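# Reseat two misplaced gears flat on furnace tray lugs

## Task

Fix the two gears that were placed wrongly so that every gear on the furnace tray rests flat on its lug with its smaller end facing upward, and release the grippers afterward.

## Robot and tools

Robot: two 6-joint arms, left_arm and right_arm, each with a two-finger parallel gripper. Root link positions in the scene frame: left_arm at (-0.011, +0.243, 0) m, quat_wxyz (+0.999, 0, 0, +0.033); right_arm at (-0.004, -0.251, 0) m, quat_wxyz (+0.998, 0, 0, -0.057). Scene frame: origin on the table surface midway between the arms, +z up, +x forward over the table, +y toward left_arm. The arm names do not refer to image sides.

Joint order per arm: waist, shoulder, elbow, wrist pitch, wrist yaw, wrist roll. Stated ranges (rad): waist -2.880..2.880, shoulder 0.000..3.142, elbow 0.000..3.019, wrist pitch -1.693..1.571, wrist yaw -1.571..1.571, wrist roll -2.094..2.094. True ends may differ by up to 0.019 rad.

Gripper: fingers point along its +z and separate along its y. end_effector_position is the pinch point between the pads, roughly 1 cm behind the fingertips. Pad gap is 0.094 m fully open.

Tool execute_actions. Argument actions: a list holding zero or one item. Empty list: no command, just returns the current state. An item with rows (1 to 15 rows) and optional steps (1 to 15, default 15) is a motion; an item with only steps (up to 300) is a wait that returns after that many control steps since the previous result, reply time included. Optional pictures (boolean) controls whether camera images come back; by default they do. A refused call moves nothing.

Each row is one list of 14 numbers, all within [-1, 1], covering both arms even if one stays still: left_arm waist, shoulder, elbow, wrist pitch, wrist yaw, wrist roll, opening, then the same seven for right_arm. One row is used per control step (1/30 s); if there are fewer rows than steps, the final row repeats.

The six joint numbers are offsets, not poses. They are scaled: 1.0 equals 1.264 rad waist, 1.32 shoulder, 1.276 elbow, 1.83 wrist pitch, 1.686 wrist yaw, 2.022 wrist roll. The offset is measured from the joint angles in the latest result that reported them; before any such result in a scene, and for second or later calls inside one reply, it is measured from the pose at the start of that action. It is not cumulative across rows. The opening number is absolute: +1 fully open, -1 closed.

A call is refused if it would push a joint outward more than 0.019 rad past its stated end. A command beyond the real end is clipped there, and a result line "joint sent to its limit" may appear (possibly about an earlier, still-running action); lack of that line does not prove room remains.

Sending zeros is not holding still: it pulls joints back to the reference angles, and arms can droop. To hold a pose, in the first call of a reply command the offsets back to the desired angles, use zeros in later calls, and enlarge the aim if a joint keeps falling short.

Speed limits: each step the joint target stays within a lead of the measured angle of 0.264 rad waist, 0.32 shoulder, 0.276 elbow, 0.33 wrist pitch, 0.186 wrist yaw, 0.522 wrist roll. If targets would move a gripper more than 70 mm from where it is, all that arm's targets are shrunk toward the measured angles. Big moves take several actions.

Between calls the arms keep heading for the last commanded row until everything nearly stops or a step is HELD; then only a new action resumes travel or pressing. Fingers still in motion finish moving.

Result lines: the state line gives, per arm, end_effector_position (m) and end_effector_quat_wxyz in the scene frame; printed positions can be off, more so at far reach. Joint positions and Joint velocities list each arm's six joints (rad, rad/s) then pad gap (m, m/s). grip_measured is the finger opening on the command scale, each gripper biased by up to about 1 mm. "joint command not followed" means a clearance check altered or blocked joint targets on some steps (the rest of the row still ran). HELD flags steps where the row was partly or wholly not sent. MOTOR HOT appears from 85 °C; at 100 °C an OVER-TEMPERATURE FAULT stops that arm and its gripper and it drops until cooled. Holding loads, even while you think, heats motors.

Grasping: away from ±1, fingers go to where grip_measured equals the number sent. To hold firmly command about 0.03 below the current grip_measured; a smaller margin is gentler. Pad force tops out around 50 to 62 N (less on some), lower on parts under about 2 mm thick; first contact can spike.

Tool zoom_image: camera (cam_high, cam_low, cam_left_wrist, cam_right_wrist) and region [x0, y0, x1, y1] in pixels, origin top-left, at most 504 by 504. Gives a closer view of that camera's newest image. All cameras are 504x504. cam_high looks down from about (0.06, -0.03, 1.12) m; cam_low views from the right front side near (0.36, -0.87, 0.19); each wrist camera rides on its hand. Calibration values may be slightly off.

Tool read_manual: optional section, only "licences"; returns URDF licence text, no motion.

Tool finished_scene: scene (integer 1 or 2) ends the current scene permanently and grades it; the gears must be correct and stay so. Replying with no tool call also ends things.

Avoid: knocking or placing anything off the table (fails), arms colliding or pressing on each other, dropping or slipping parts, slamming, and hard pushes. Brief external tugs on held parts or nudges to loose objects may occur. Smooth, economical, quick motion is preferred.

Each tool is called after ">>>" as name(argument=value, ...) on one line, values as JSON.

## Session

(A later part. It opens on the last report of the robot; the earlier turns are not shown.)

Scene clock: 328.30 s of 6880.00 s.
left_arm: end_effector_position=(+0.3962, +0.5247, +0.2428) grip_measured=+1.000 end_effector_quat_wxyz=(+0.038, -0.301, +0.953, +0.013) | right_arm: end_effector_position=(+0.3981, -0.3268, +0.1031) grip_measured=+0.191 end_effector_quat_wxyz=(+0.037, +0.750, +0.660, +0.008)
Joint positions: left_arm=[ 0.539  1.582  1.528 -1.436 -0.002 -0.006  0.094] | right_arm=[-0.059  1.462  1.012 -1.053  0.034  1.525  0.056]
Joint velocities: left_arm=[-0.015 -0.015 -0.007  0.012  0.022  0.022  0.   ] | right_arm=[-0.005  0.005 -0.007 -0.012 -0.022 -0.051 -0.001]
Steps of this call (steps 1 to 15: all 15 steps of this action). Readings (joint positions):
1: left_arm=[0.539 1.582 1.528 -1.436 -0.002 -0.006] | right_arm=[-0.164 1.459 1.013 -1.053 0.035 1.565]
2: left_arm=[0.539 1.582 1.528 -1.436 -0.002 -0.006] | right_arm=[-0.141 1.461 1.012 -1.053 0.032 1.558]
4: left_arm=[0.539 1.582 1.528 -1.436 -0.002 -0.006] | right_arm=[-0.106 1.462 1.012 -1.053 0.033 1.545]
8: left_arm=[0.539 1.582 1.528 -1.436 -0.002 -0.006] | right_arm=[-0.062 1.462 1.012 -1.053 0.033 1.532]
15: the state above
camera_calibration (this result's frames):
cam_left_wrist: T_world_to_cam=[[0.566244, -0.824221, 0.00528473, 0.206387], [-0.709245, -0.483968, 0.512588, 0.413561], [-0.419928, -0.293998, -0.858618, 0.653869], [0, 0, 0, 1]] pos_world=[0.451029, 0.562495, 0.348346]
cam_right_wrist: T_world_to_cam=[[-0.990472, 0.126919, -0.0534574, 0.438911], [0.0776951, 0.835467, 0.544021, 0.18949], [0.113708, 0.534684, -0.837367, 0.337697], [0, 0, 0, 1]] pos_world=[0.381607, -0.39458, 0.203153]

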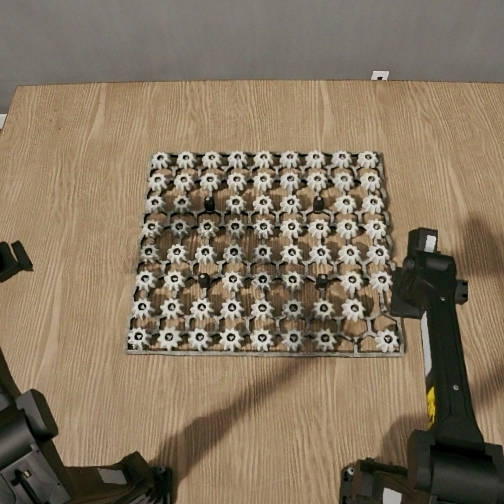

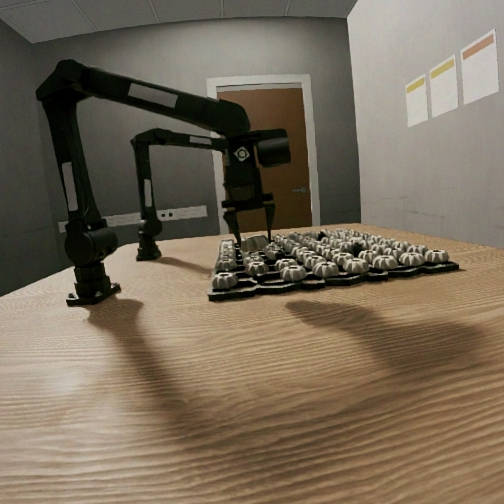

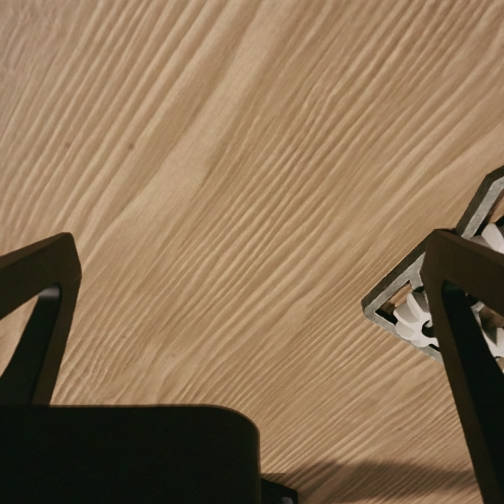

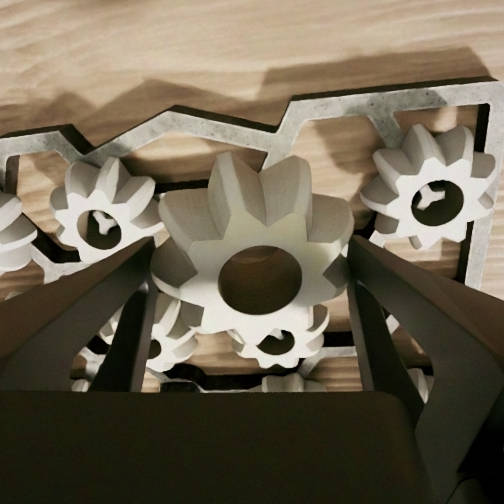

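>>> execute_actions(actions=[{"rows":[[0,0,0,0,0,0,1,0.02,0.02,0,0,0,-0.02,0.14],[0,0,0,0,0,0,1,0.04,0.04,0,0,0,-0.04,0.14],[0,0,0,0,0,0,1,0.05,0.06,0,0.005,0,-0.05,0.14],[0,0,0,0,0,0,1,0.05,0.08,0,0.01,0,-0.05,0.14],[0,0,0,0,0,0,1,0.05,0.095,0,0.014,0,-0.05,0.14]]}])

Scene clock: 335.83 s of 6880.00 s.
left_arm: end_effector_position=(+0.3962, +0.5247, +0.2428) grip_measured=+1.000 end_effector_quat_wxyz=(+0.038, -0.301, +0.953, +0.013) | right_arm: end_effector_position=(+0.3967, -0.2985, +0.0456) grip_measured=+0.191 end_effector_quat_wxyz=(-0.016, +0.696, +0.717, -0.033)
Joint positions: left_arm=[ 0.539  1.582  1.528 -1.436 -0.002 -0.006  0.094] | right_arm=[ 0.009  1.608  1.009 -1.037  0.032  1.438  0.056]
Joint velocities: left_arm=[-0.005 -0.015  0.007 -0.007 -0.022 -0.037  0.   ] | right_arm=[-0.015 -0.054 -0.012  0.032  0.022 -0.022  0.   ]
Steps of this call (steps 1 to 15: the robot went on to your last target; steps 16 to 90: nothing new was sent; then 4.03 s passed at rest; steps 91 to 105: all 15 steps of this action). Readings (joint positions):
91: left_arm=[0.539 1.582 1.528 -1.436 -0.002 -0.006] | right_arm=[-0.058 1.463 1.012 -1.053 0.035 1.520]
92: left_arm=[0.539 1.582 1.528 -1.436 -0.002 -0.006] | right_arm=[-0.054 1.467 1.012 -1.053 0.035 1.509]
94: left_arm=[0.539 1.582 1.528 -1.436 -0.002 -0.006] | right_arm=[-0.035 1.488 1.012 -1.052 0.036 1.483]
98: left_arm=[0.539 1.582 1.528 -1.436 -0.002 -0.006] | right_arm=[0.005 1.575 1.012 -1.040 0.033 1.454]
105: the state above
camera_calibration (this result's frames):
cam_left_wrist: T_world_to_cam=[[0.566244, -0.824221, 0.00528473, 0.206387], [-0.709245, -0.483968, 0.512588, 0.413561], [-0.419928, -0.293998, -0.858618, 0.653869], [0, 0, 0, 1]] pos_world=[0.451029, 0.562495, 0.348346]
cam_right_wrist: T_world_to_cam=[[-0.996179, -0.0280921, 0.0826944, 0.380591], [0.0226363, 0.831449, 0.555139, 0.217361], [-0.0843512, 0.55489, -0.827636, 0.358695], [0, 0, 0, 1]] pos_world=[0.404473, -0.36907, 0.144731]

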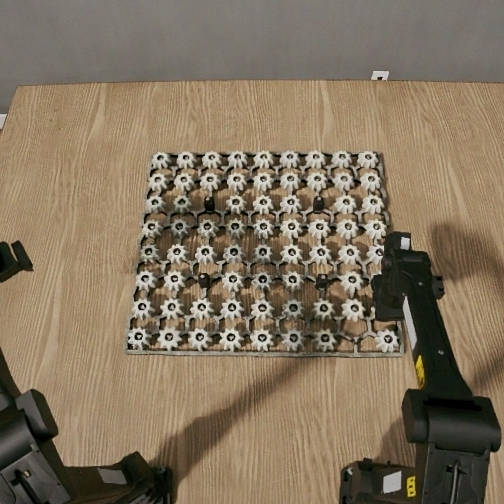

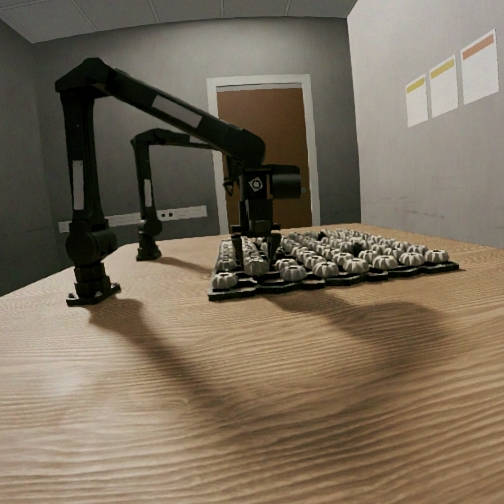

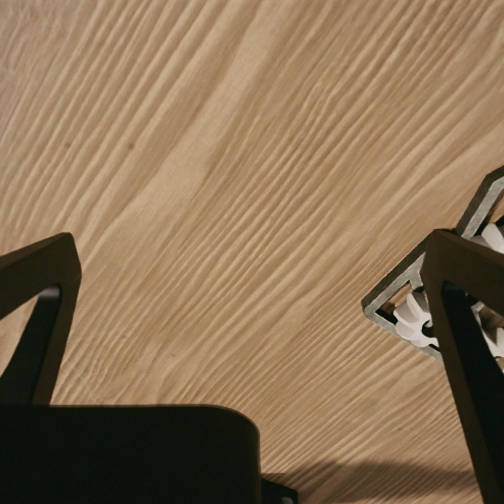

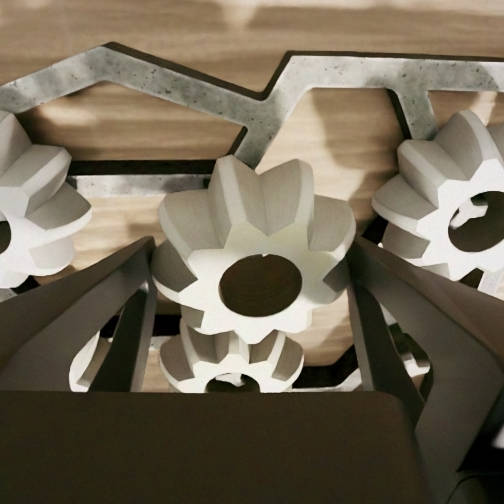

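>>> execute_actions(actions=[{"rows":[[0,0,0,0,0,0,1,-0.016,0,0,0.016,0,0,0.14],[0,0,0,0,0,0,1,-0.016,0,0,0.016,0,0,0.14],[0,0,0,0,0,0,1,-0.016,0,0,0.016,0,0,0.14],[0,0,0,0,0,0,1,-0.016,0,0,0.016,0,0,0.14],[0,0,0,0,0,0,1,-0.016,0.01,0,0.018,0,0,0.14],[0,0,0,0,0,0,1,-0.016,0.02,0,0.022,0,0,0.14],[0,0,0,0,0,0,1,-0.016,0.03,0,0.026,0,0,0.14]]}])

Scene clock: 347.13 s of 6880.00 s.
left_arm: end_effector_position=(+0.3962, +0.5247, +0.2428) grip_measured=+1.000 end_effector_quat_wxyz=(+0.038, -0.301, +0.953, +0.013) | right_arm: end_effector_position=(+0.4009, -0.3050, +0.0278) grip_measured=+0.191 end_effector_quat_wxyz=(-0.019, +0.700, +0.713, -0.035)
Joint positions: left_arm=[ 0.539  1.582  1.528 -1.436 -0.002 -0.006  0.094] | right_arm=[-0.006  1.653  1.009 -0.999  0.031  1.434  0.056]
Joint velocities: left_arm=[ 0.005 -0.005  0.002  0.002 -0.007 -0.066  0.   ] | right_arm=[-0.005 -0.005 -0.007 -0.002 -0.007  0.051 -0.   ]
Steps of this call (steps 1 to 15: the robot went on to your last target; steps 16 to 90: nothing new was sent; then 7.80 s passed at rest; steps 91 to 105: all 15 steps of this action). Readings (joint positions):
91: left_arm=[0.539 1.582 1.528 -1.436 -0.002 -0.006] | right_arm=[0.008 1.605 1.009 -1.034 0.032 1.434]
92: left_arm=[0.539 1.582 1.528 -1.436 -0.002 -0.006] | right_arm=[0.007 1.605 1.009 -1.030 0.032 1.434]
94: left_arm=[0.539 1.582 1.528 -1.436 -0.002 -0.006] | right_arm=[0.002 1.605 1.009 -1.022 0.032 1.434]
98: left_arm=[0.539 1.582 1.528 -1.436 -0.002 -0.006] | right_arm=[-0.006 1.618 1.009 -1.008 0.032 1.434]
105: the state above
camera_calibration (this result's frames):
cam_left_wrist: T_world_to_cam=[[0.566244, -0.824221, 0.00528473, 0.206387], [-0.709245, -0.483968, 0.512588, 0.413561], [-0.419928, -0.293998, -0.858618, 0.653869], [0, 0, 0, 1]] pos_world=[0.451029, 0.562495, 0.348346]
cam_right_wrist: T_world_to_cam=[[-0.995846, -0.0167771, 0.0894974, 0.389279], [0.0359881, 0.830338, 0.556096, 0.22681], [-0.0836428, 0.557007, -0.826285, 0.348265], [0, 0, 0, 1]] pos_world=[0.408629, -0.375785, 0.126799]

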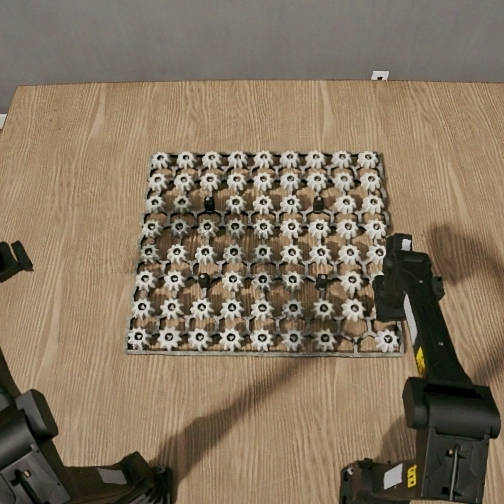

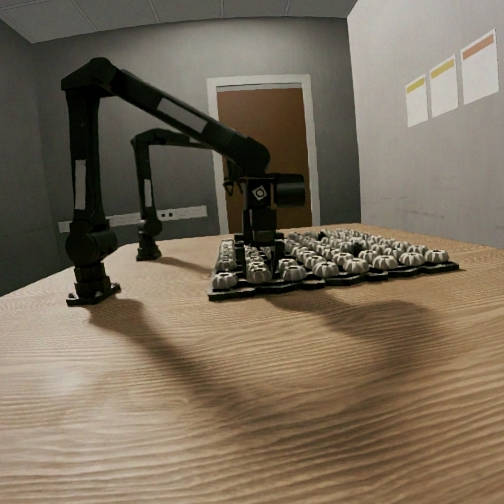

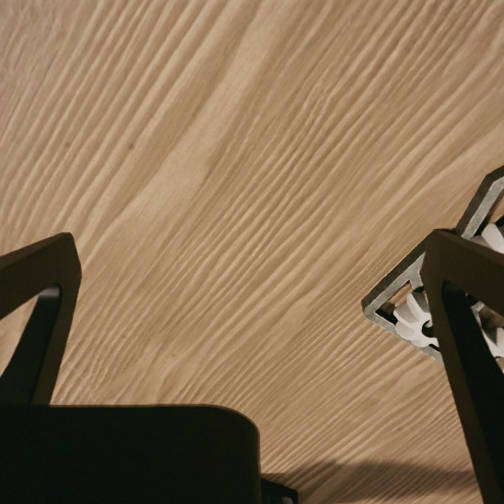

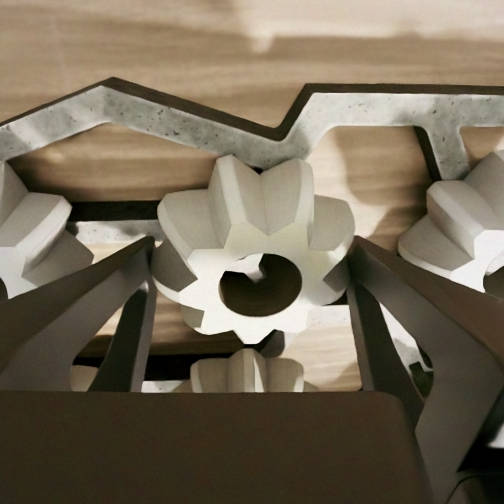

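Lug is in the bore. Release slowly.

>>> execute_actions(actions=[{"rows":[[0,0,0,0,0,0,1,0,0.005,0,0,0,0,0.17],[0,0,0,0,0,0,1,0,0.005,0,0,0,0,0.19],[0,0,0,0,0,0,1,0,0.005,0,0,0,0,0.21],[0,0,0,0,0,0,1,0,0.005,0,0,0,0,0.23],[0,0,0,0,0,0,1,0,0.005,0,0,0,0,0.26],[0,0,0,0,0,0,1,0,0.005,0,0,0,0,0.3],[0,0,0,0,0,0,1,0,0.005,0,0,0,0,0.34],[0,0,0,0,0,0,1,0,0.005,0,0,0,0,0.38],[0,0,0,0,0,0,1,0,0,0,0,0,0,0.4],[0,0,0,0,0,0,1,0,-0.02,0,0,0,0,0.4],[0,0,0,0,0,0,1,0,-0.04,0,-0.01,0,0,0.4],[0,0,0,0,0,0,1,0,-0.07,0,-0.02,0,0,0.4],[0,0,0,0,0,0,1,0,-0.1,0,-0.03,0,0,0.4]]}])

>>> execute_actions(actions=[{"rows":[[-0.1,0,0,0,0,0,1,0,-0.05,0,-0.02,0,0,0.4],[-0.2,0,0,0,0,0,1,0,-0.1,0.05,-0.04,0,0,0.4],[-0.3,0,0,0,0,0,1,-0.1,-0.1,0.1,-0.06,0,0,1],[-0.3,0,0,0,0,0,1,-0.35,-0.1,0.2,-0.1,0,-0.5,1]]}])

Scene clock: 355.27 s of 6880.00 s.
left_arm: end_effector_position=(+0.3962, +0.5247, +0.2428) grip_measured=+1.000 end_effector_quat_wxyz=(+0.038, -0.301, +0.953, +0.013) | right_arm: end_effector_position=(+0.3990, -0.3048, +0.0575) grip_measured=+0.399 end_effector_quat_wxyz=(-0.003, +0.701, +0.713, -0.022)
Joint positions: left_arm=[ 0.539  1.582  1.528 -1.436 -0.002 -0.006  0.094] | right_arm=[-0.006  1.577  1.009 -1.034  0.031  1.434  0.066]
Joint velocities: left_arm=[ 0.005  0.005 -0.017 -0.022  0.037  0.022  0.   ] | right_arm=[-0.005 -0.757 -0.022 -0.139  0.022  0.007 -0.001]
Steps of this call (steps 1 to 15: the robot went on to your last target; steps 16 to 90: nothing new was sent; then 4.63 s passed at rest; steps 91 to 105: all 15 steps of this action). Readings (joint positions):
91: left_arm=[0.539 1.582 1.528 -1.436 -0.002 -0.006] | right_arm=[-0.006 1.653 1.009 -0.999 0.031 1.434]
92: left_arm=[0.539 1.582 1.528 -1.436 -0.002 -0.006] | right_arm=[-0.006 1.653 1.009 -0.999 0.031 1.434]
94: left_arm=[0.539 1.582 1.528 -1.436 -0.002 -0.006] | right_arm=[-0.006 1.653 1.009 -0.999 0.031 1.434]
98: left_arm=[0.539 1.582 1.528 -1.436 -0.002 -0.006] | right_arm=[-0.006 1.653 1.009 -0.999 0.031 1.434]
105: the state above
camera_calibration (this result's frames):
cam_left_wrist: T_world_to_cam=[[0.566244, -0.824221, 0.00528473, 0.206387], [-0.709245, -0.483968, 0.512588, 0.413561], [-0.419928, -0.293998, -0.858618, 0.653869], [0, 0, 0, 1]] pos_world=[0.451029, 0.562495, 0.348346]
cam_right_wrist: T_world_to_cam=[[-0.998656, -0.0164401, 0.0491563, 0.388244], [0.0135093, 0.833034, 0.553058, 0.220127], [-0.0500412, 0.552978, -0.831692, 0.358205], [0, 0, 0, 1]] pos_world=[0.402673, -0.375071, 0.157089]

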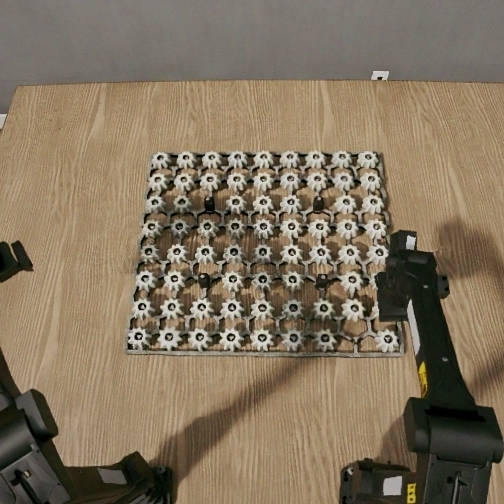

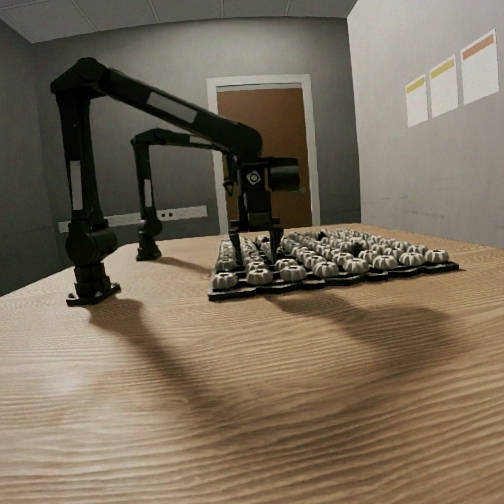

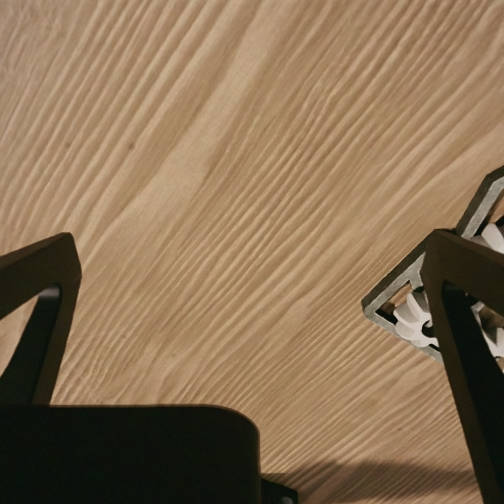

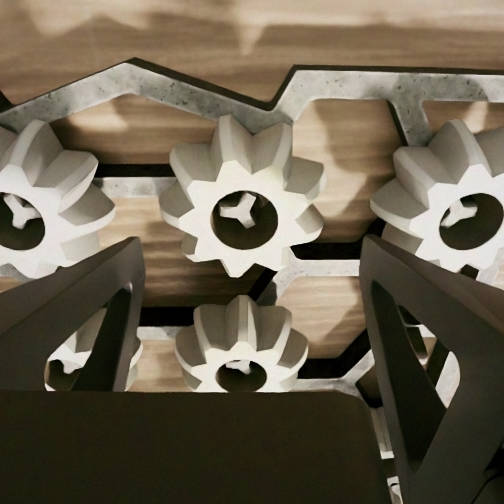

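Scene clock: 355.77 s of 6880.00 s.
left_arm: end_effector_position=(+0.4769, +0.3281, +0.2428) grip_measured=+1.000 end_effector_quat_wxyz=(+0.040, -0.090, +0.995, +0.002) | right_arm: end_effector_position=(+0.3692, -0.4991, +0.1873) grip_measured=+1.000 end_effector_quat_wxyz=(+0.077, +0.599, +0.797, -0.012)
Joint positions: left_arm=[ 0.108  1.582  1.528 -1.436  0.002 -0.006  0.094] | right_arm=[-0.46   1.436  1.213 -1.196  0.034  0.713  0.094]
Joint velocities: left_arm=[ 0.19  -0.005  0.002 -0.017  0.066 -0.007  0.   ] | right_arm=[-0.767  0.005  0.256 -0.105  0.051 -1.883  0.   ]
Steps of this call (steps 1 to 15: all 15 steps of this action). Readings (joint positions):
1: left_arm=[0.531 1.582 1.528 -1.436 -0.005 -0.006] | right_arm=[-0.006 1.551 1.009 -1.040 0.031 1.434]
2: left_arm=[0.517 1.582 1.528 -1.436 -0.007 -0.006] | right_arm=[-0.006 1.523 1.010 -1.054 0.031 1.434]
4: left_arm=[0.456 1.582 1.528 -1.436 -0.007 -0.006] | right_arm=[-0.026 1.476 1.025 -1.094 0.027 1.404]
8: left_arm=[0.277 1.582 1.528 -1.436 -0.007 -0.006] | right_arm=[-0.159 1.439 1.106 -1.147 0.027 1.219]
15: the state above
camera_calibration (this result's frames):
cam_left_wrist: T_world_to_cam=[[0.169712, -0.985448, 0.00946711, 0.239632], [-0.847006, -0.140946, 0.512557, 0.328792], [-0.503764, -0.0950058, -0.858601, 0.604635], [0, 0, 0, 1]] pos_world=[0.542414, 0.339931, 0.348346]
cam_right_wrist: T_world_to_cam=[[-0.958185, -0.279755, -0.0601526, 0.22302], [-0.275524, 0.845242, 0.457878, 0.441253], [-0.0772503, 0.455306, -0.886978, 0.543706], [0, 0, 0, 1]] pos_world=[0.377272, -0.558127, 0.29363]

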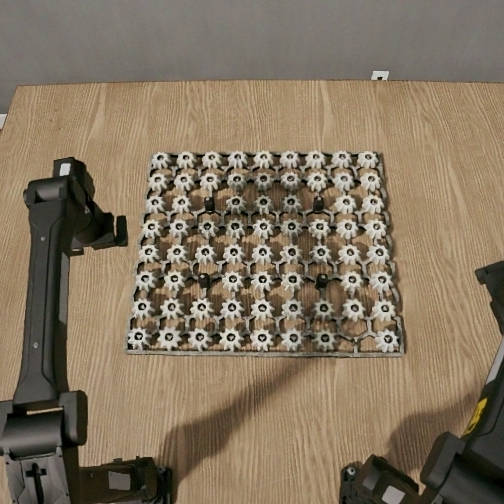

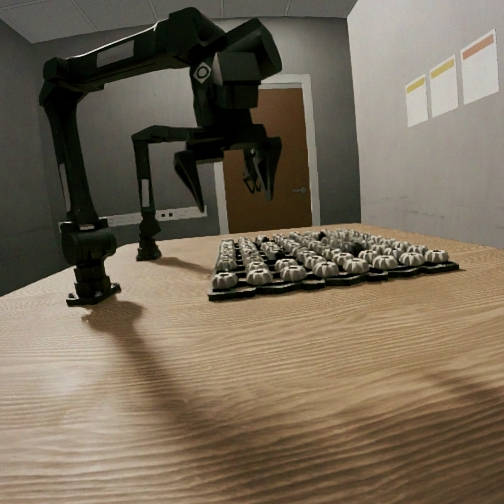

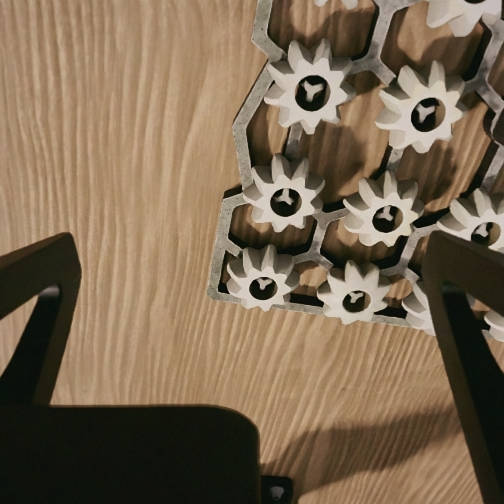

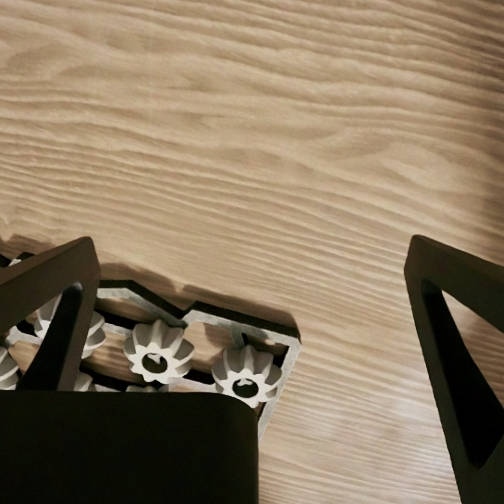

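Gear A seated. Find B.

>>> zoom_image(camera="cam_high", region=[120,145,410,360])

>>> zoom_image(camera="cam_left_wrist", region=[190,0,504,330])

Region (120, 145, 410, 360) of cam_high's 504x504 image, scaled by 1.738, with more detail than that image has; it fills the top 374 rows of this view, and the rest is white.

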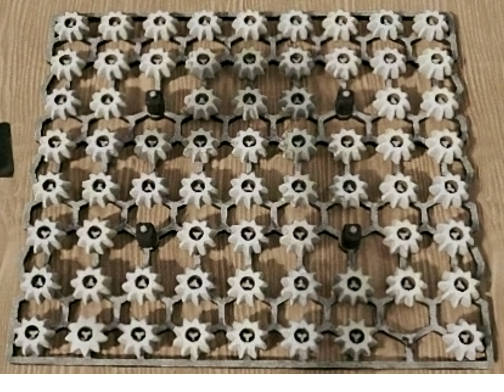

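Region (190, 0, 504, 330) of cam_left_wrist's 504x504 image, scaled by 1.527, with more detail than that image has; it fills the left 480 columns of this view, and the rest is white.

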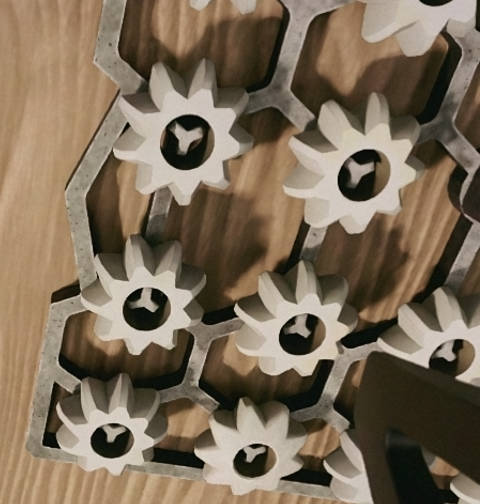

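>>> zoom_image(camera="cam_high", region=[120,260,270,360])

>>> zoom_image(camera="cam_high", region=[260,260,410,360])

>>> zoom_image(camera="cam_high", region=[135,145,270,265])

>>> zoom_image(camera="cam_high", region=[265,145,400,265])

Region (120, 260, 270, 360) of cam_high's 504x504 image, scaled by 3.360, with more detail than that image has.

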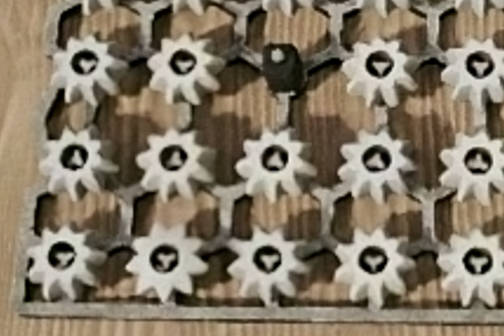

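Region (260, 260, 410, 360) of cam_high's 504x504 image, scaled by 3.360, with more detail than that image has.

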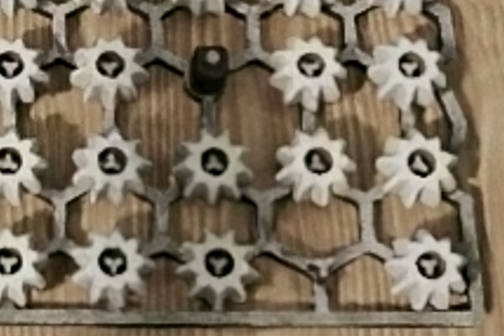

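Region (135, 145, 270, 265) of cam_high's 504x504 image, scaled by 3.733, with more detail than that image has.

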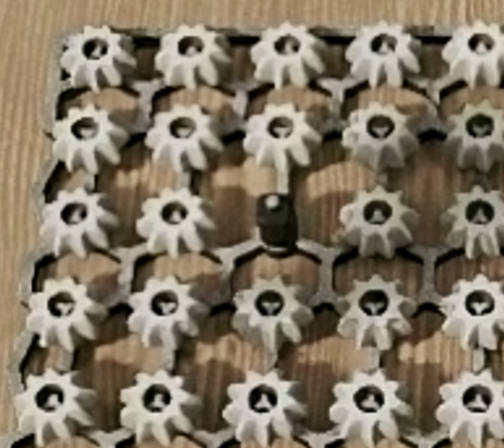

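Region (265, 145, 400, 265) of cam_high's 504x504 image, scaled by 3.733, with more detail than that image has.

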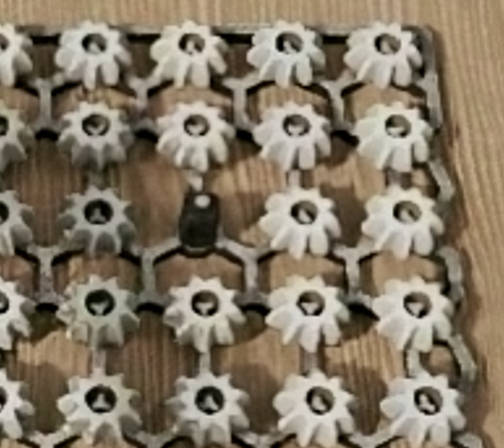

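>>> execute_actions(actions=[])

>>> zoom_image(camera="cam_high", region=[100, 120, 420, 380])

Scene clock: 380.77 s of 6880.00 s.
left_arm: end_effector_position=(+0.4711, +0.3564, +0.2428) grip_measured=+1.000 end_effector_quat_wxyz=(+0.040, -0.119, +0.992, +0.005) | right_arm: end_effector_position=(+0.3736, -0.4948, +0.1913) grip_measured=+1.000 end_effector_quat_wxyz=(+0.075, +0.476, +0.876, -0.021)
Joint positions: left_arm=[ 0.166  1.582  1.528 -1.436 -0.    -0.006  0.094] | right_arm=[-0.448  1.436  1.224 -1.205  0.033  0.433  0.094]
Joint velocities: left_arm=[-0.005 -0.024 -0.007 -0.002 -0.022  0.037  0.   ] | right_arm=[-0.015  0.005  0.017 -0.007 -0.037  0.081  0.   ]
Steps of this call (steps 1 to 30: the robot went on to your last target; steps 31 to 90: nothing new was sent; then 22.00 s passed at rest). Readings (joint positions):
1: left_arm=[0.116 1.582 1.528 -1.436 0.002 -0.006] | right_arm=[-0.480 1.436 1.220 -1.198 0.036 0.657]
2: left_arm=[0.126 1.582 1.528 -1.436 0.002 -0.006] | right_arm=[-0.488 1.436 1.223 -1.199 0.036 0.613]
4: left_arm=[0.147 1.582 1.528 -1.436 0.001 -0.006] | right_arm=[-0.483 1.436 1.224 -1.202 0.036 0.548]
8: left_arm=[0.166 1.582 1.528 -1.436 -0.000 -0.006] | right_arm=[-0.455 1.436 1.224 -1.205 0.033 0.479]
90: the state above
All arms were judged still, so your last target was given up. Only a new action makes them travel on or press farther. Fingers that are still opening or closing keep moving.
camera_calibration (this result's frames):
cam_left_wrist: T_world_to_cam=[[0.226348, -0.97402, 0.00718583, 0.238332], [-0.837182, -0.190767, 0.512575, 0.340988], [-0.497888, -0.122036, -0.858612, 0.611266], [0, 0, 0, 1]] pos_world=[0.535865, 0.371786, 0.348346]
cam_right_wrist: T_world_to_cam=[[-0.839231, -0.543338, -0.0217902, 0.0464307], [-0.494964, 0.746694, 0.444363, 0.472842], [-0.225169, 0.383709, -0.895582, 0.567189], [0, 0, 0, 1]] pos_world=[0.400719, -0.545476, 0.298863]

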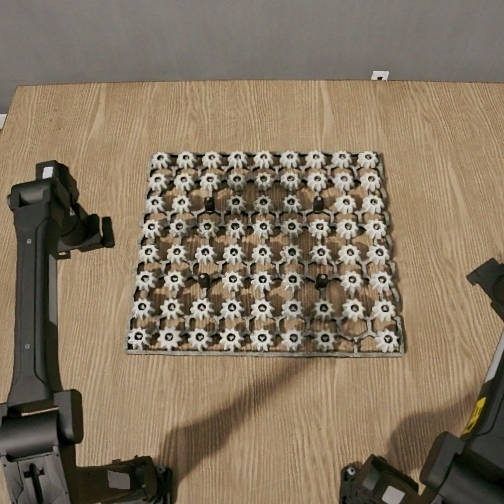

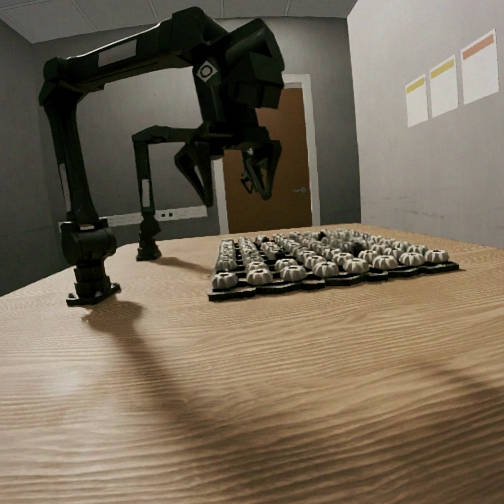

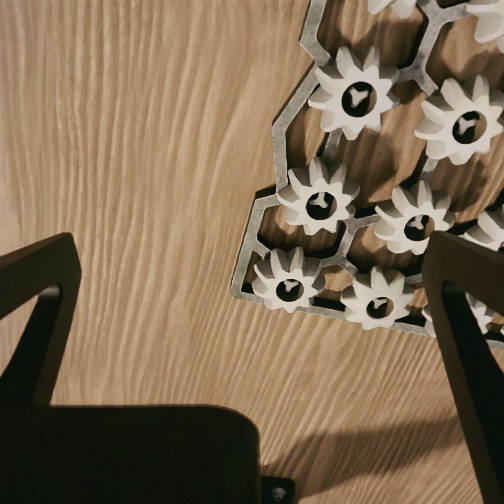

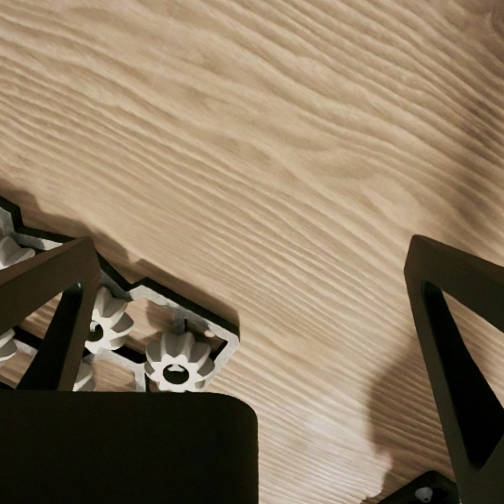

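Region (100, 120, 420, 380) of cam_high's 504x504 image, scaled by 1.575, with more detail than that image has; it fills the top 410 rows of this view, and the rest is white.

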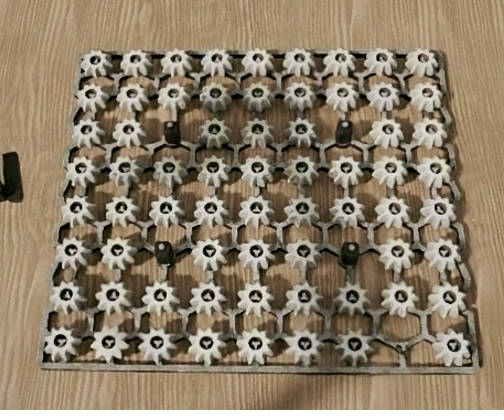

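>>> zoom_image(camera="cam_high", region=[120, 250, 270, 360])

>>> zoom_image(camera="cam_low", region=[200, 220, 470, 310])

Region (120, 250, 270, 360) of cam_high's 504x504 image, scaled by 3.360, with more detail than that image has; it fills the top 370 rows of this view, and the rest is white.

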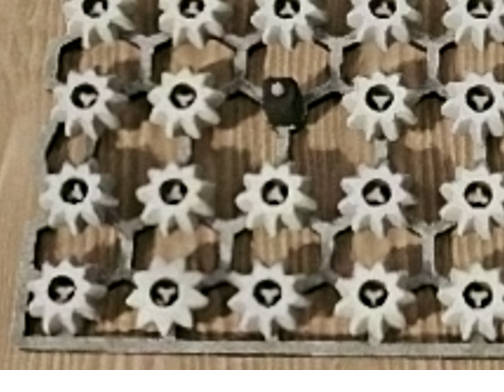

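Region (200, 220, 470, 310) of cam_low's 504x504 image, scaled by 1.867, with more detail than that image has.

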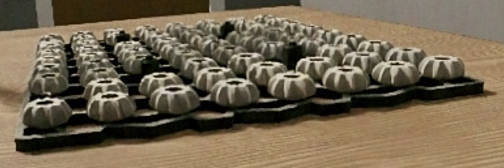

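>>> execute_actions(actions=[{"rows":[[-0.29,-0.16,-0.46,0.145,0,0,1,0,0,0,0,0,0,1]]}], pictures=false)

>>> execute_actions(actions=[{"steps":45}])

Scene clock: 392.27 s of 6880.00 s.
left_arm: end_effector_position=(+0.3148, +0.1902, +0.0902) grip_measured=+1.000 end_effector_quat_wxyz=(-0.058, +0.075, +0.995, +0.004) | right_arm: end_effector_position=(+0.3736, -0.4948, +0.1913) grip_measured=+1.000 end_effector_quat_wxyz=(+0.075, +0.476, +0.876, -0.021)
Joint positions: left_arm=[-0.225  1.394  0.9   -1.193  0.002 -0.006  0.094] | right_arm=[-0.448  1.436  1.224 -1.205  0.033  0.433  0.094]
Joint velocities: left_arm=[ 0.132  0.005 -0.027 -0.007 -0.022 -0.037  0.   ] | right_arm=[-0.005 -0.005  0.022 -0.022 -0.022 -0.007  0.   ]
Steps of this call (steps 1 to 90: nothing new was sent; then 8.00 s passed at rest; steps 91 to 105: all 15 steps of this action). Readings (joint positions):
91: left_arm=[0.157 1.573 1.509 -1.409 -0.003 -0.006] | right_arm=[-0.448 1.436 1.224 -1.205 0.033 0.433]
92: left_arm=[0.142 1.551 1.465 -1.358 -0.005 -0.006] | right_arm=[-0.448 1.436 1.224 -1.205 0.033 0.433]
94: left_arm=[0.080 1.502 1.364 -1.298 -0.005 -0.006] | right_arm=[-0.448 1.436 1.224 -1.205 0.033 0.433]
98: left_arm=[-0.090 1.429 1.164 -1.231 -0.004 -0.006] | right_arm=[-0.448 1.436 1.224 -1.205 0.033 0.433]
105: the state above

Scene clock: 393.77 s of 6880.00 s.
left_arm: end_effector_position=(+0.3193, +0.1963, +0.0917) grip_measured=+1.000 end_effector_quat_wxyz=(-0.049, +0.065, +0.997, +0.003) | right_arm: end_effector_position=(+0.3736, -0.4948, +0.1913) grip_measured=+1.000 end_effector_quat_wxyz=(+0.075, +0.476, +0.876, -0.021)
Joint positions: left_arm=[-0.204  1.389  0.901 -1.181  0.002 -0.006  0.094] | right_arm=[-0.448  1.436  1.224 -1.205  0.033  0.433  0.094]
Joint velocities: left_arm=[-0.005 -0.024 -0.007  0.002  0.066  0.022  0.   ] | right_arm=[-0.005 -0.024 -0.007 -0.002  0.007 -0.007  0.   ]
Steps of this call (steps 1 to 30: the robot went on to your last target; steps 31 to 45: nothing new was sent). Readings (joint positions):
1: left_arm=[-0.220 1.394 0.900 -1.192 0.002 -0.006] | right_arm=[-0.448 1.436 1.224 -1.205 0.033 0.433]
2: left_arm=[-0.215 1.392 0.901 -1.187 0.002 -0.006] | right_arm=[-0.448 1.436 1.224 -1.205 0.033 0.433]
4: left_arm=[-0.207 1.390 0.901 -1.182 0.002 -0.006] | right_arm=[-0.448 1.436 1.224 -1.205 0.033 0.433]
8: left_arm=[-0.204 1.389 0.901 -1.181 0.002 -0.006] | right_arm=[-0.448 1.436 1.224 -1.205 0.033 0.433]
45: the state above
All arms were judged still, so your last target was given up. Only a new action makes them travel on or press farther. Fingers that are still opening or closing keep moving.
camera_calibration (this result's frames):
cam_left_wrist: T_world_to_cam=[[-0.139702, -0.990146, 0.00970383, 0.237601], [-0.745427, 0.111615, 0.657177, 0.15895], [-0.651784, 0.0845754, -0.753674, 0.385361], [0, 0, 0, 1]] pos_world=[0.402851, 0.184926, 0.183672]
cam_right_wrist: T_world_to_cam=[[-0.839231, -0.543338, -0.0217902, 0.0464307], [-0.494964, 0.746694, 0.444363, 0.472842], [-0.225169, 0.383709, -0.895582, 0.567189], [0, 0, 0, 1]] pos_world=[0.400719, -0.545476, 0.298863]

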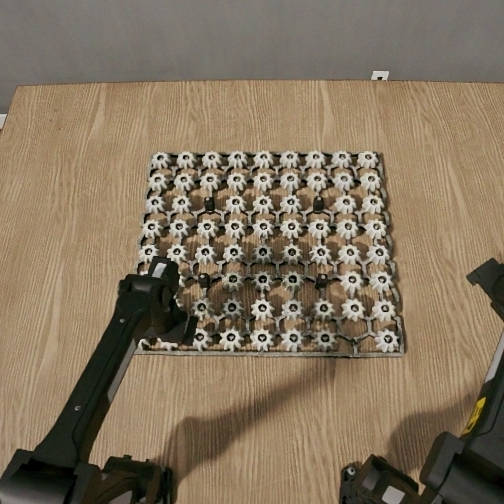

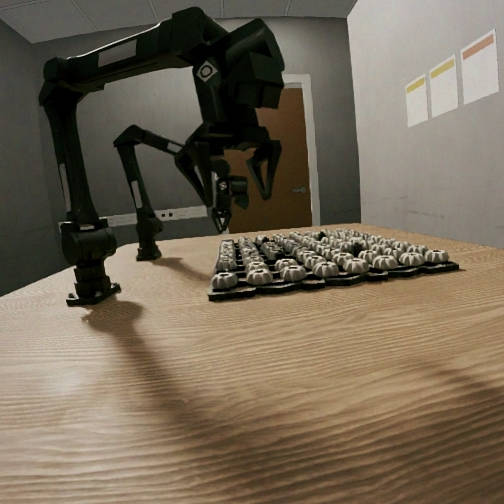

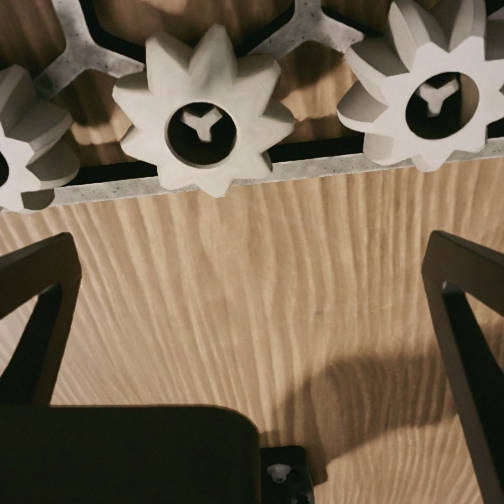

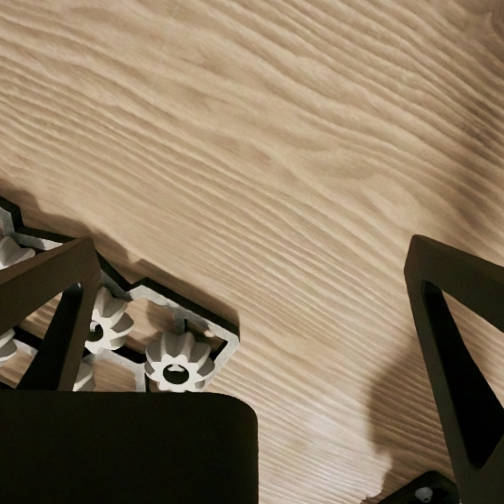

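>>> execute_actions(actions=[{"rows":[[0.04,0.047,-0.035,0.075,0,0,0.4,0,0,0,0,0,0,1]]}], pictures=false)

>>> execute_actions(actions=[{"steps":20}])

Scene clock: 406.17 s of 6880.00 s.
left_arm: end_effector_position=(+0.3237, +0.2130, +0.0503) grip_measured=+0.403 end_effector_quat_wxyz=(-0.048, +0.040, +0.998, +0.001) | right_arm: end_effector_position=(+0.3736, -0.4948, +0.1913) grip_measured=+1.000 end_effector_quat_wxyz=(+0.075, +0.476, +0.876, -0.021)
Joint positions: left_arm=[-0.153  1.458  0.846 -1.054  0.003 -0.006  0.066] | right_arm=[-0.448  1.436  1.224 -1.205  0.033  0.433  0.094]
Joint velocities: left_arm=[-0.005 -0.015 -0.007 -0.007  0.051  0.007  0.001] | right_arm=[-0.005 -0.005  0.002 -0.002 -0.007  0.081  0.   ]
Steps of this call (steps 1 to 90: nothing new was sent; then 8.90 s passed at rest; steps 91 to 105: all 15 steps of this action). Readings (joint positions):
91: left_arm=[-0.201 1.392 0.895 -1.160 0.003 -0.006] | right_arm=[-0.448 1.436 1.224 -1.205 0.033 0.433]
92: left_arm=[-0.194 1.396 0.885 -1.119 0.003 -0.006] | right_arm=[-0.448 1.436 1.224 -1.205 0.033 0.433]
94: left_arm=[-0.172 1.419 0.869 -1.073 0.003 -0.006] | right_arm=[-0.448 1.436 1.224 -1.205 0.033 0.433]
98: left_arm=[-0.153 1.457 0.849 -1.057 0.003 -0.006] | right_arm=[-0.448 1.436 1.224 -1.205 0.033 0.433]
105: the state above

Scene clock: 406.83 s of 6880.00 s.
left_arm: end_effector_position=(+0.3237, +0.2130, +0.0503) grip_measured=+0.403 end_effector_quat_wxyz=(-0.048, +0.040, +0.998, +0.001) | right_arm: end_effector_position=(+0.3736, -0.4948, +0.1913) grip_measured=+1.000 end_effector_quat_wxyz=(+0.075, +0.476, +0.876, -0.021)
Joint positions: left_arm=[-0.153  1.458  0.846 -1.054  0.003 -0.006  0.066] | right_arm=[-0.448  1.436  1.224 -1.205  0.033  0.433  0.094]
Joint velocities: left_arm=[-0.005 -0.005 -0.002 -0.032 -0.022  0.022 -0.   ] | right_arm=[-0.015 -0.015 -0.007 -0.002 -0.037 -0.066  0.   ]
Steps of this call (steps 1 to 15: the robot went on to your last target; steps 16 to 20: nothing new was sent). Readings (joint positions):
1: left_arm=[-0.153 1.458 0.846 -1.054 0.003 -0.006] | right_arm=[-0.448 1.436 1.224 -1.205 0.033 0.433]
2: left_arm=[-0.153 1.458 0.846 -1.054 0.003 -0.006] | right_arm=[-0.448 1.436 1.224 -1.205 0.033 0.433]
4: left_arm=[-0.153 1.458 0.846 -1.054 0.003 -0.006] | right_arm=[-0.448 1.436 1.224 -1.205 0.033 0.433]
8: left_arm=[-0.153 1.458 0.846 -1.054 0.003 -0.006] | right_arm=[-0.448 1.436 1.224 -1.205 0.033 0.433]
20: the state above
All arms were judged still, so your last target was given up. Only a new action makes them travel on or press farther. Fingers that are still opening or closing keep moving.
camera_calibration (this result's frames):
cam_left_wrist: T_world_to_cam=[[-0.0885004, -0.996021, 0.0104563, 0.239809], [-0.751892, 0.0736865, 0.655155, 0.197763], [-0.653319, 0.0501195, -0.755422, 0.363532], [0, 0, 0, 1]] pos_world=[0.407422, 0.206062, 0.142547]
cam_right_wrist: T_world_to_cam=[[-0.839231, -0.543338, -0.0217902, 0.0464307], [-0.494964, 0.746694, 0.444363, 0.472842], [-0.225169, 0.383709, -0.895582, 0.567189], [0, 0, 0, 1]] pos_world=[0.400719, -0.545476, 0.298863]

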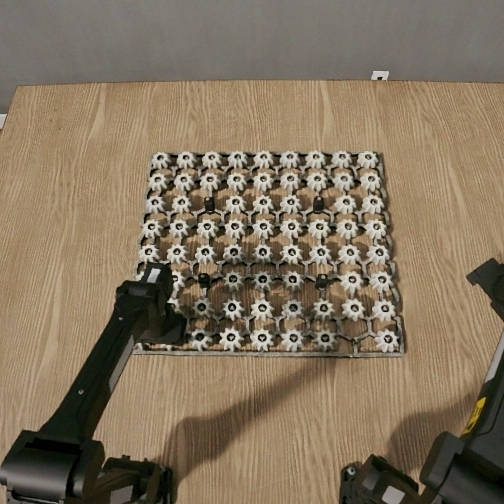

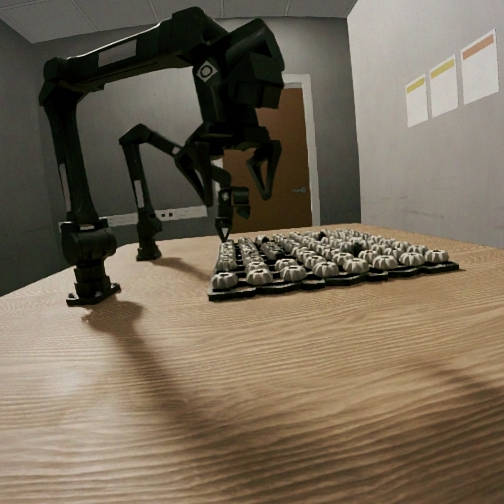

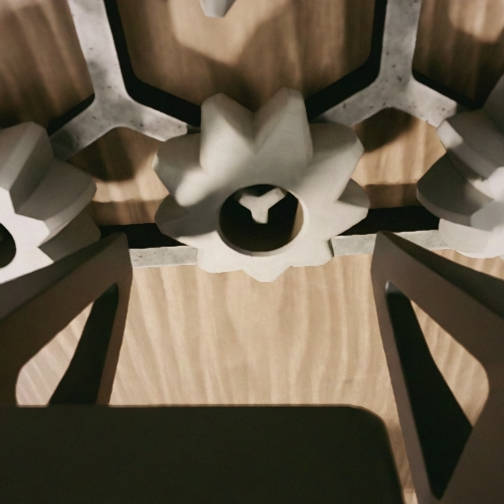

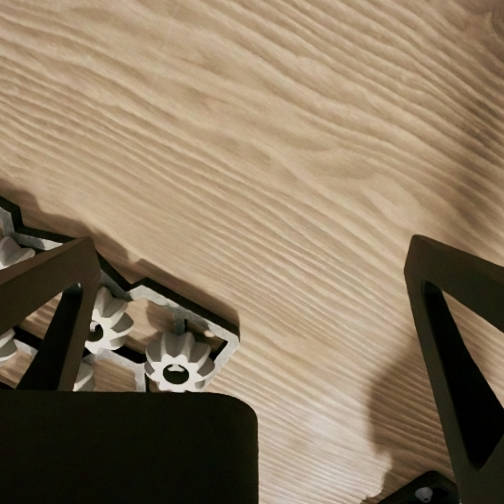

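>>> execute_actions(actions=[{"rows":[[-0.012,0.02,-0.018,0.03,0,0,0.45,0,0,0,0,0,0,1],[-0.012,0.02,-0.018,0.03,0,0,0.45,0,0,0,0,0,0,1],[-0.012,0.02,-0.018,0.03,0,0,0.45,0,0,0,0,0,0,1],[-0.012,0.04,-0.034,0.052,0,0,0.45,0,0,0,0,0,0,1]]}])

Scene clock: 414.50 s of 6880.00 s.
left_arm: end_effector_position=(+0.3161, +0.2108, +0.0180) grip_measured=+0.447 end_effector_quat_wxyz=(-0.055, +0.044, +0.998, +0.002) | right_arm: end_effector_position=(+0.3736, -0.4948, +0.1913) grip_measured=+1.000 end_effector_quat_wxyz=(+0.075, +0.476, +0.876, -0.021)
Joint positions: left_arm=[-0.162  1.512  0.797 -0.967  0.003 -0.007  0.068] | right_arm=[-0.448  1.436  1.224 -1.205  0.033  0.433  0.094]
Joint velocities: left_arm=[-0.005  0.005 -0.012 -0.002  0.051 -0.007 -0.   ] | right_arm=[-0.005 -0.015 -0.002 -0.017 -0.081  0.037  0.   ]
Steps of this call (steps 1 to 90: nothing new was sent; then 4.17 s passed at rest; steps 91 to 105: all 15 steps of this action). Readings (joint positions):
91: left_arm=[-0.153 1.459 0.843 -1.047 0.003 -0.006] | right_arm=[-0.448 1.436 1.224 -1.205 0.033 0.433]
92: left_arm=[-0.155 1.460 0.839 -1.031 0.003 -0.006] | right_arm=[-0.448 1.436 1.224 -1.205 0.033 0.433]
94: left_arm=[-0.158 1.468 0.826 -1.009 0.003 -0.006] | right_arm=[-0.448 1.436 1.224 -1.205 0.033 0.433]
98: left_arm=[-0.162 1.502 0.802 -0.974 0.003 -0.006] | right_arm=[-0.448 1.436 1.224 -1.205 0.033 0.433]
105: the state above
camera_calibration (this result's frames):
cam_left_wrist: T_world_to_cam=[[-0.0963182, -0.995296, 0.0104104, 0.239565], [-0.740988, 0.0786834, 0.666892, 0.208726], [-0.664574, 0.0565199, -0.745081, 0.336259], [0, 0, 0, 1]] pos_world=[0.401208, 0.20301, 0.108849]
cam_right_wrist: T_world_to_cam=[[-0.839231, -0.543338, -0.0217902, 0.0464307], [-0.494964, 0.746694, 0.444363, 0.472842], [-0.225169, 0.383709, -0.895582, 0.567189], [0, 0, 0, 1]] pos_world=[0.400719, -0.545476, 0.298863]

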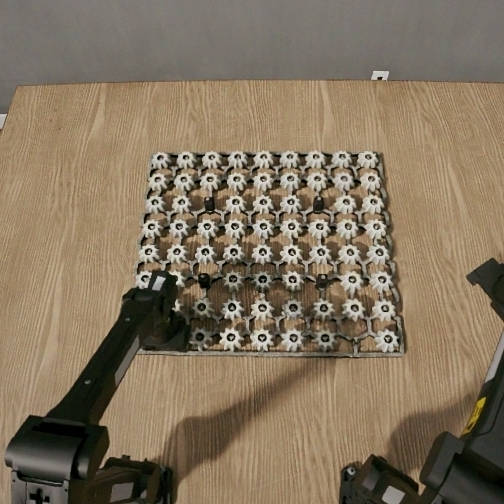

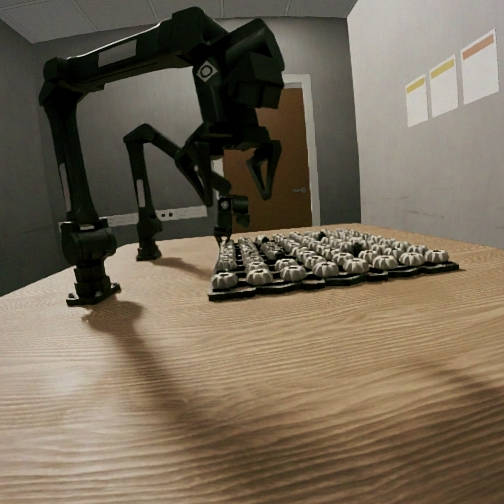

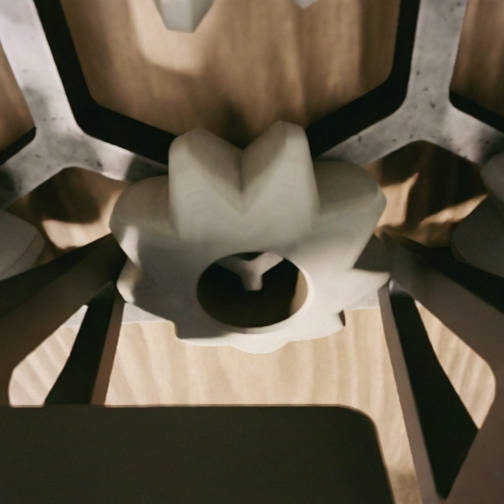

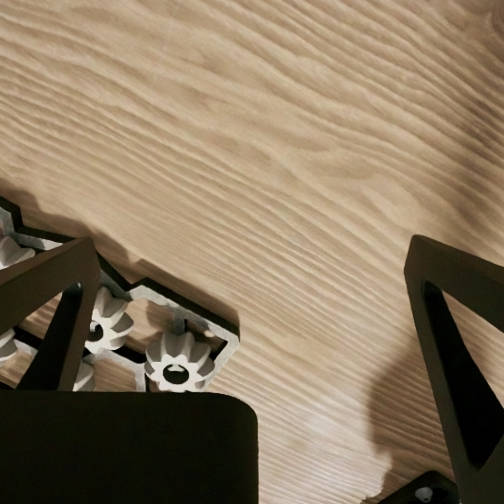

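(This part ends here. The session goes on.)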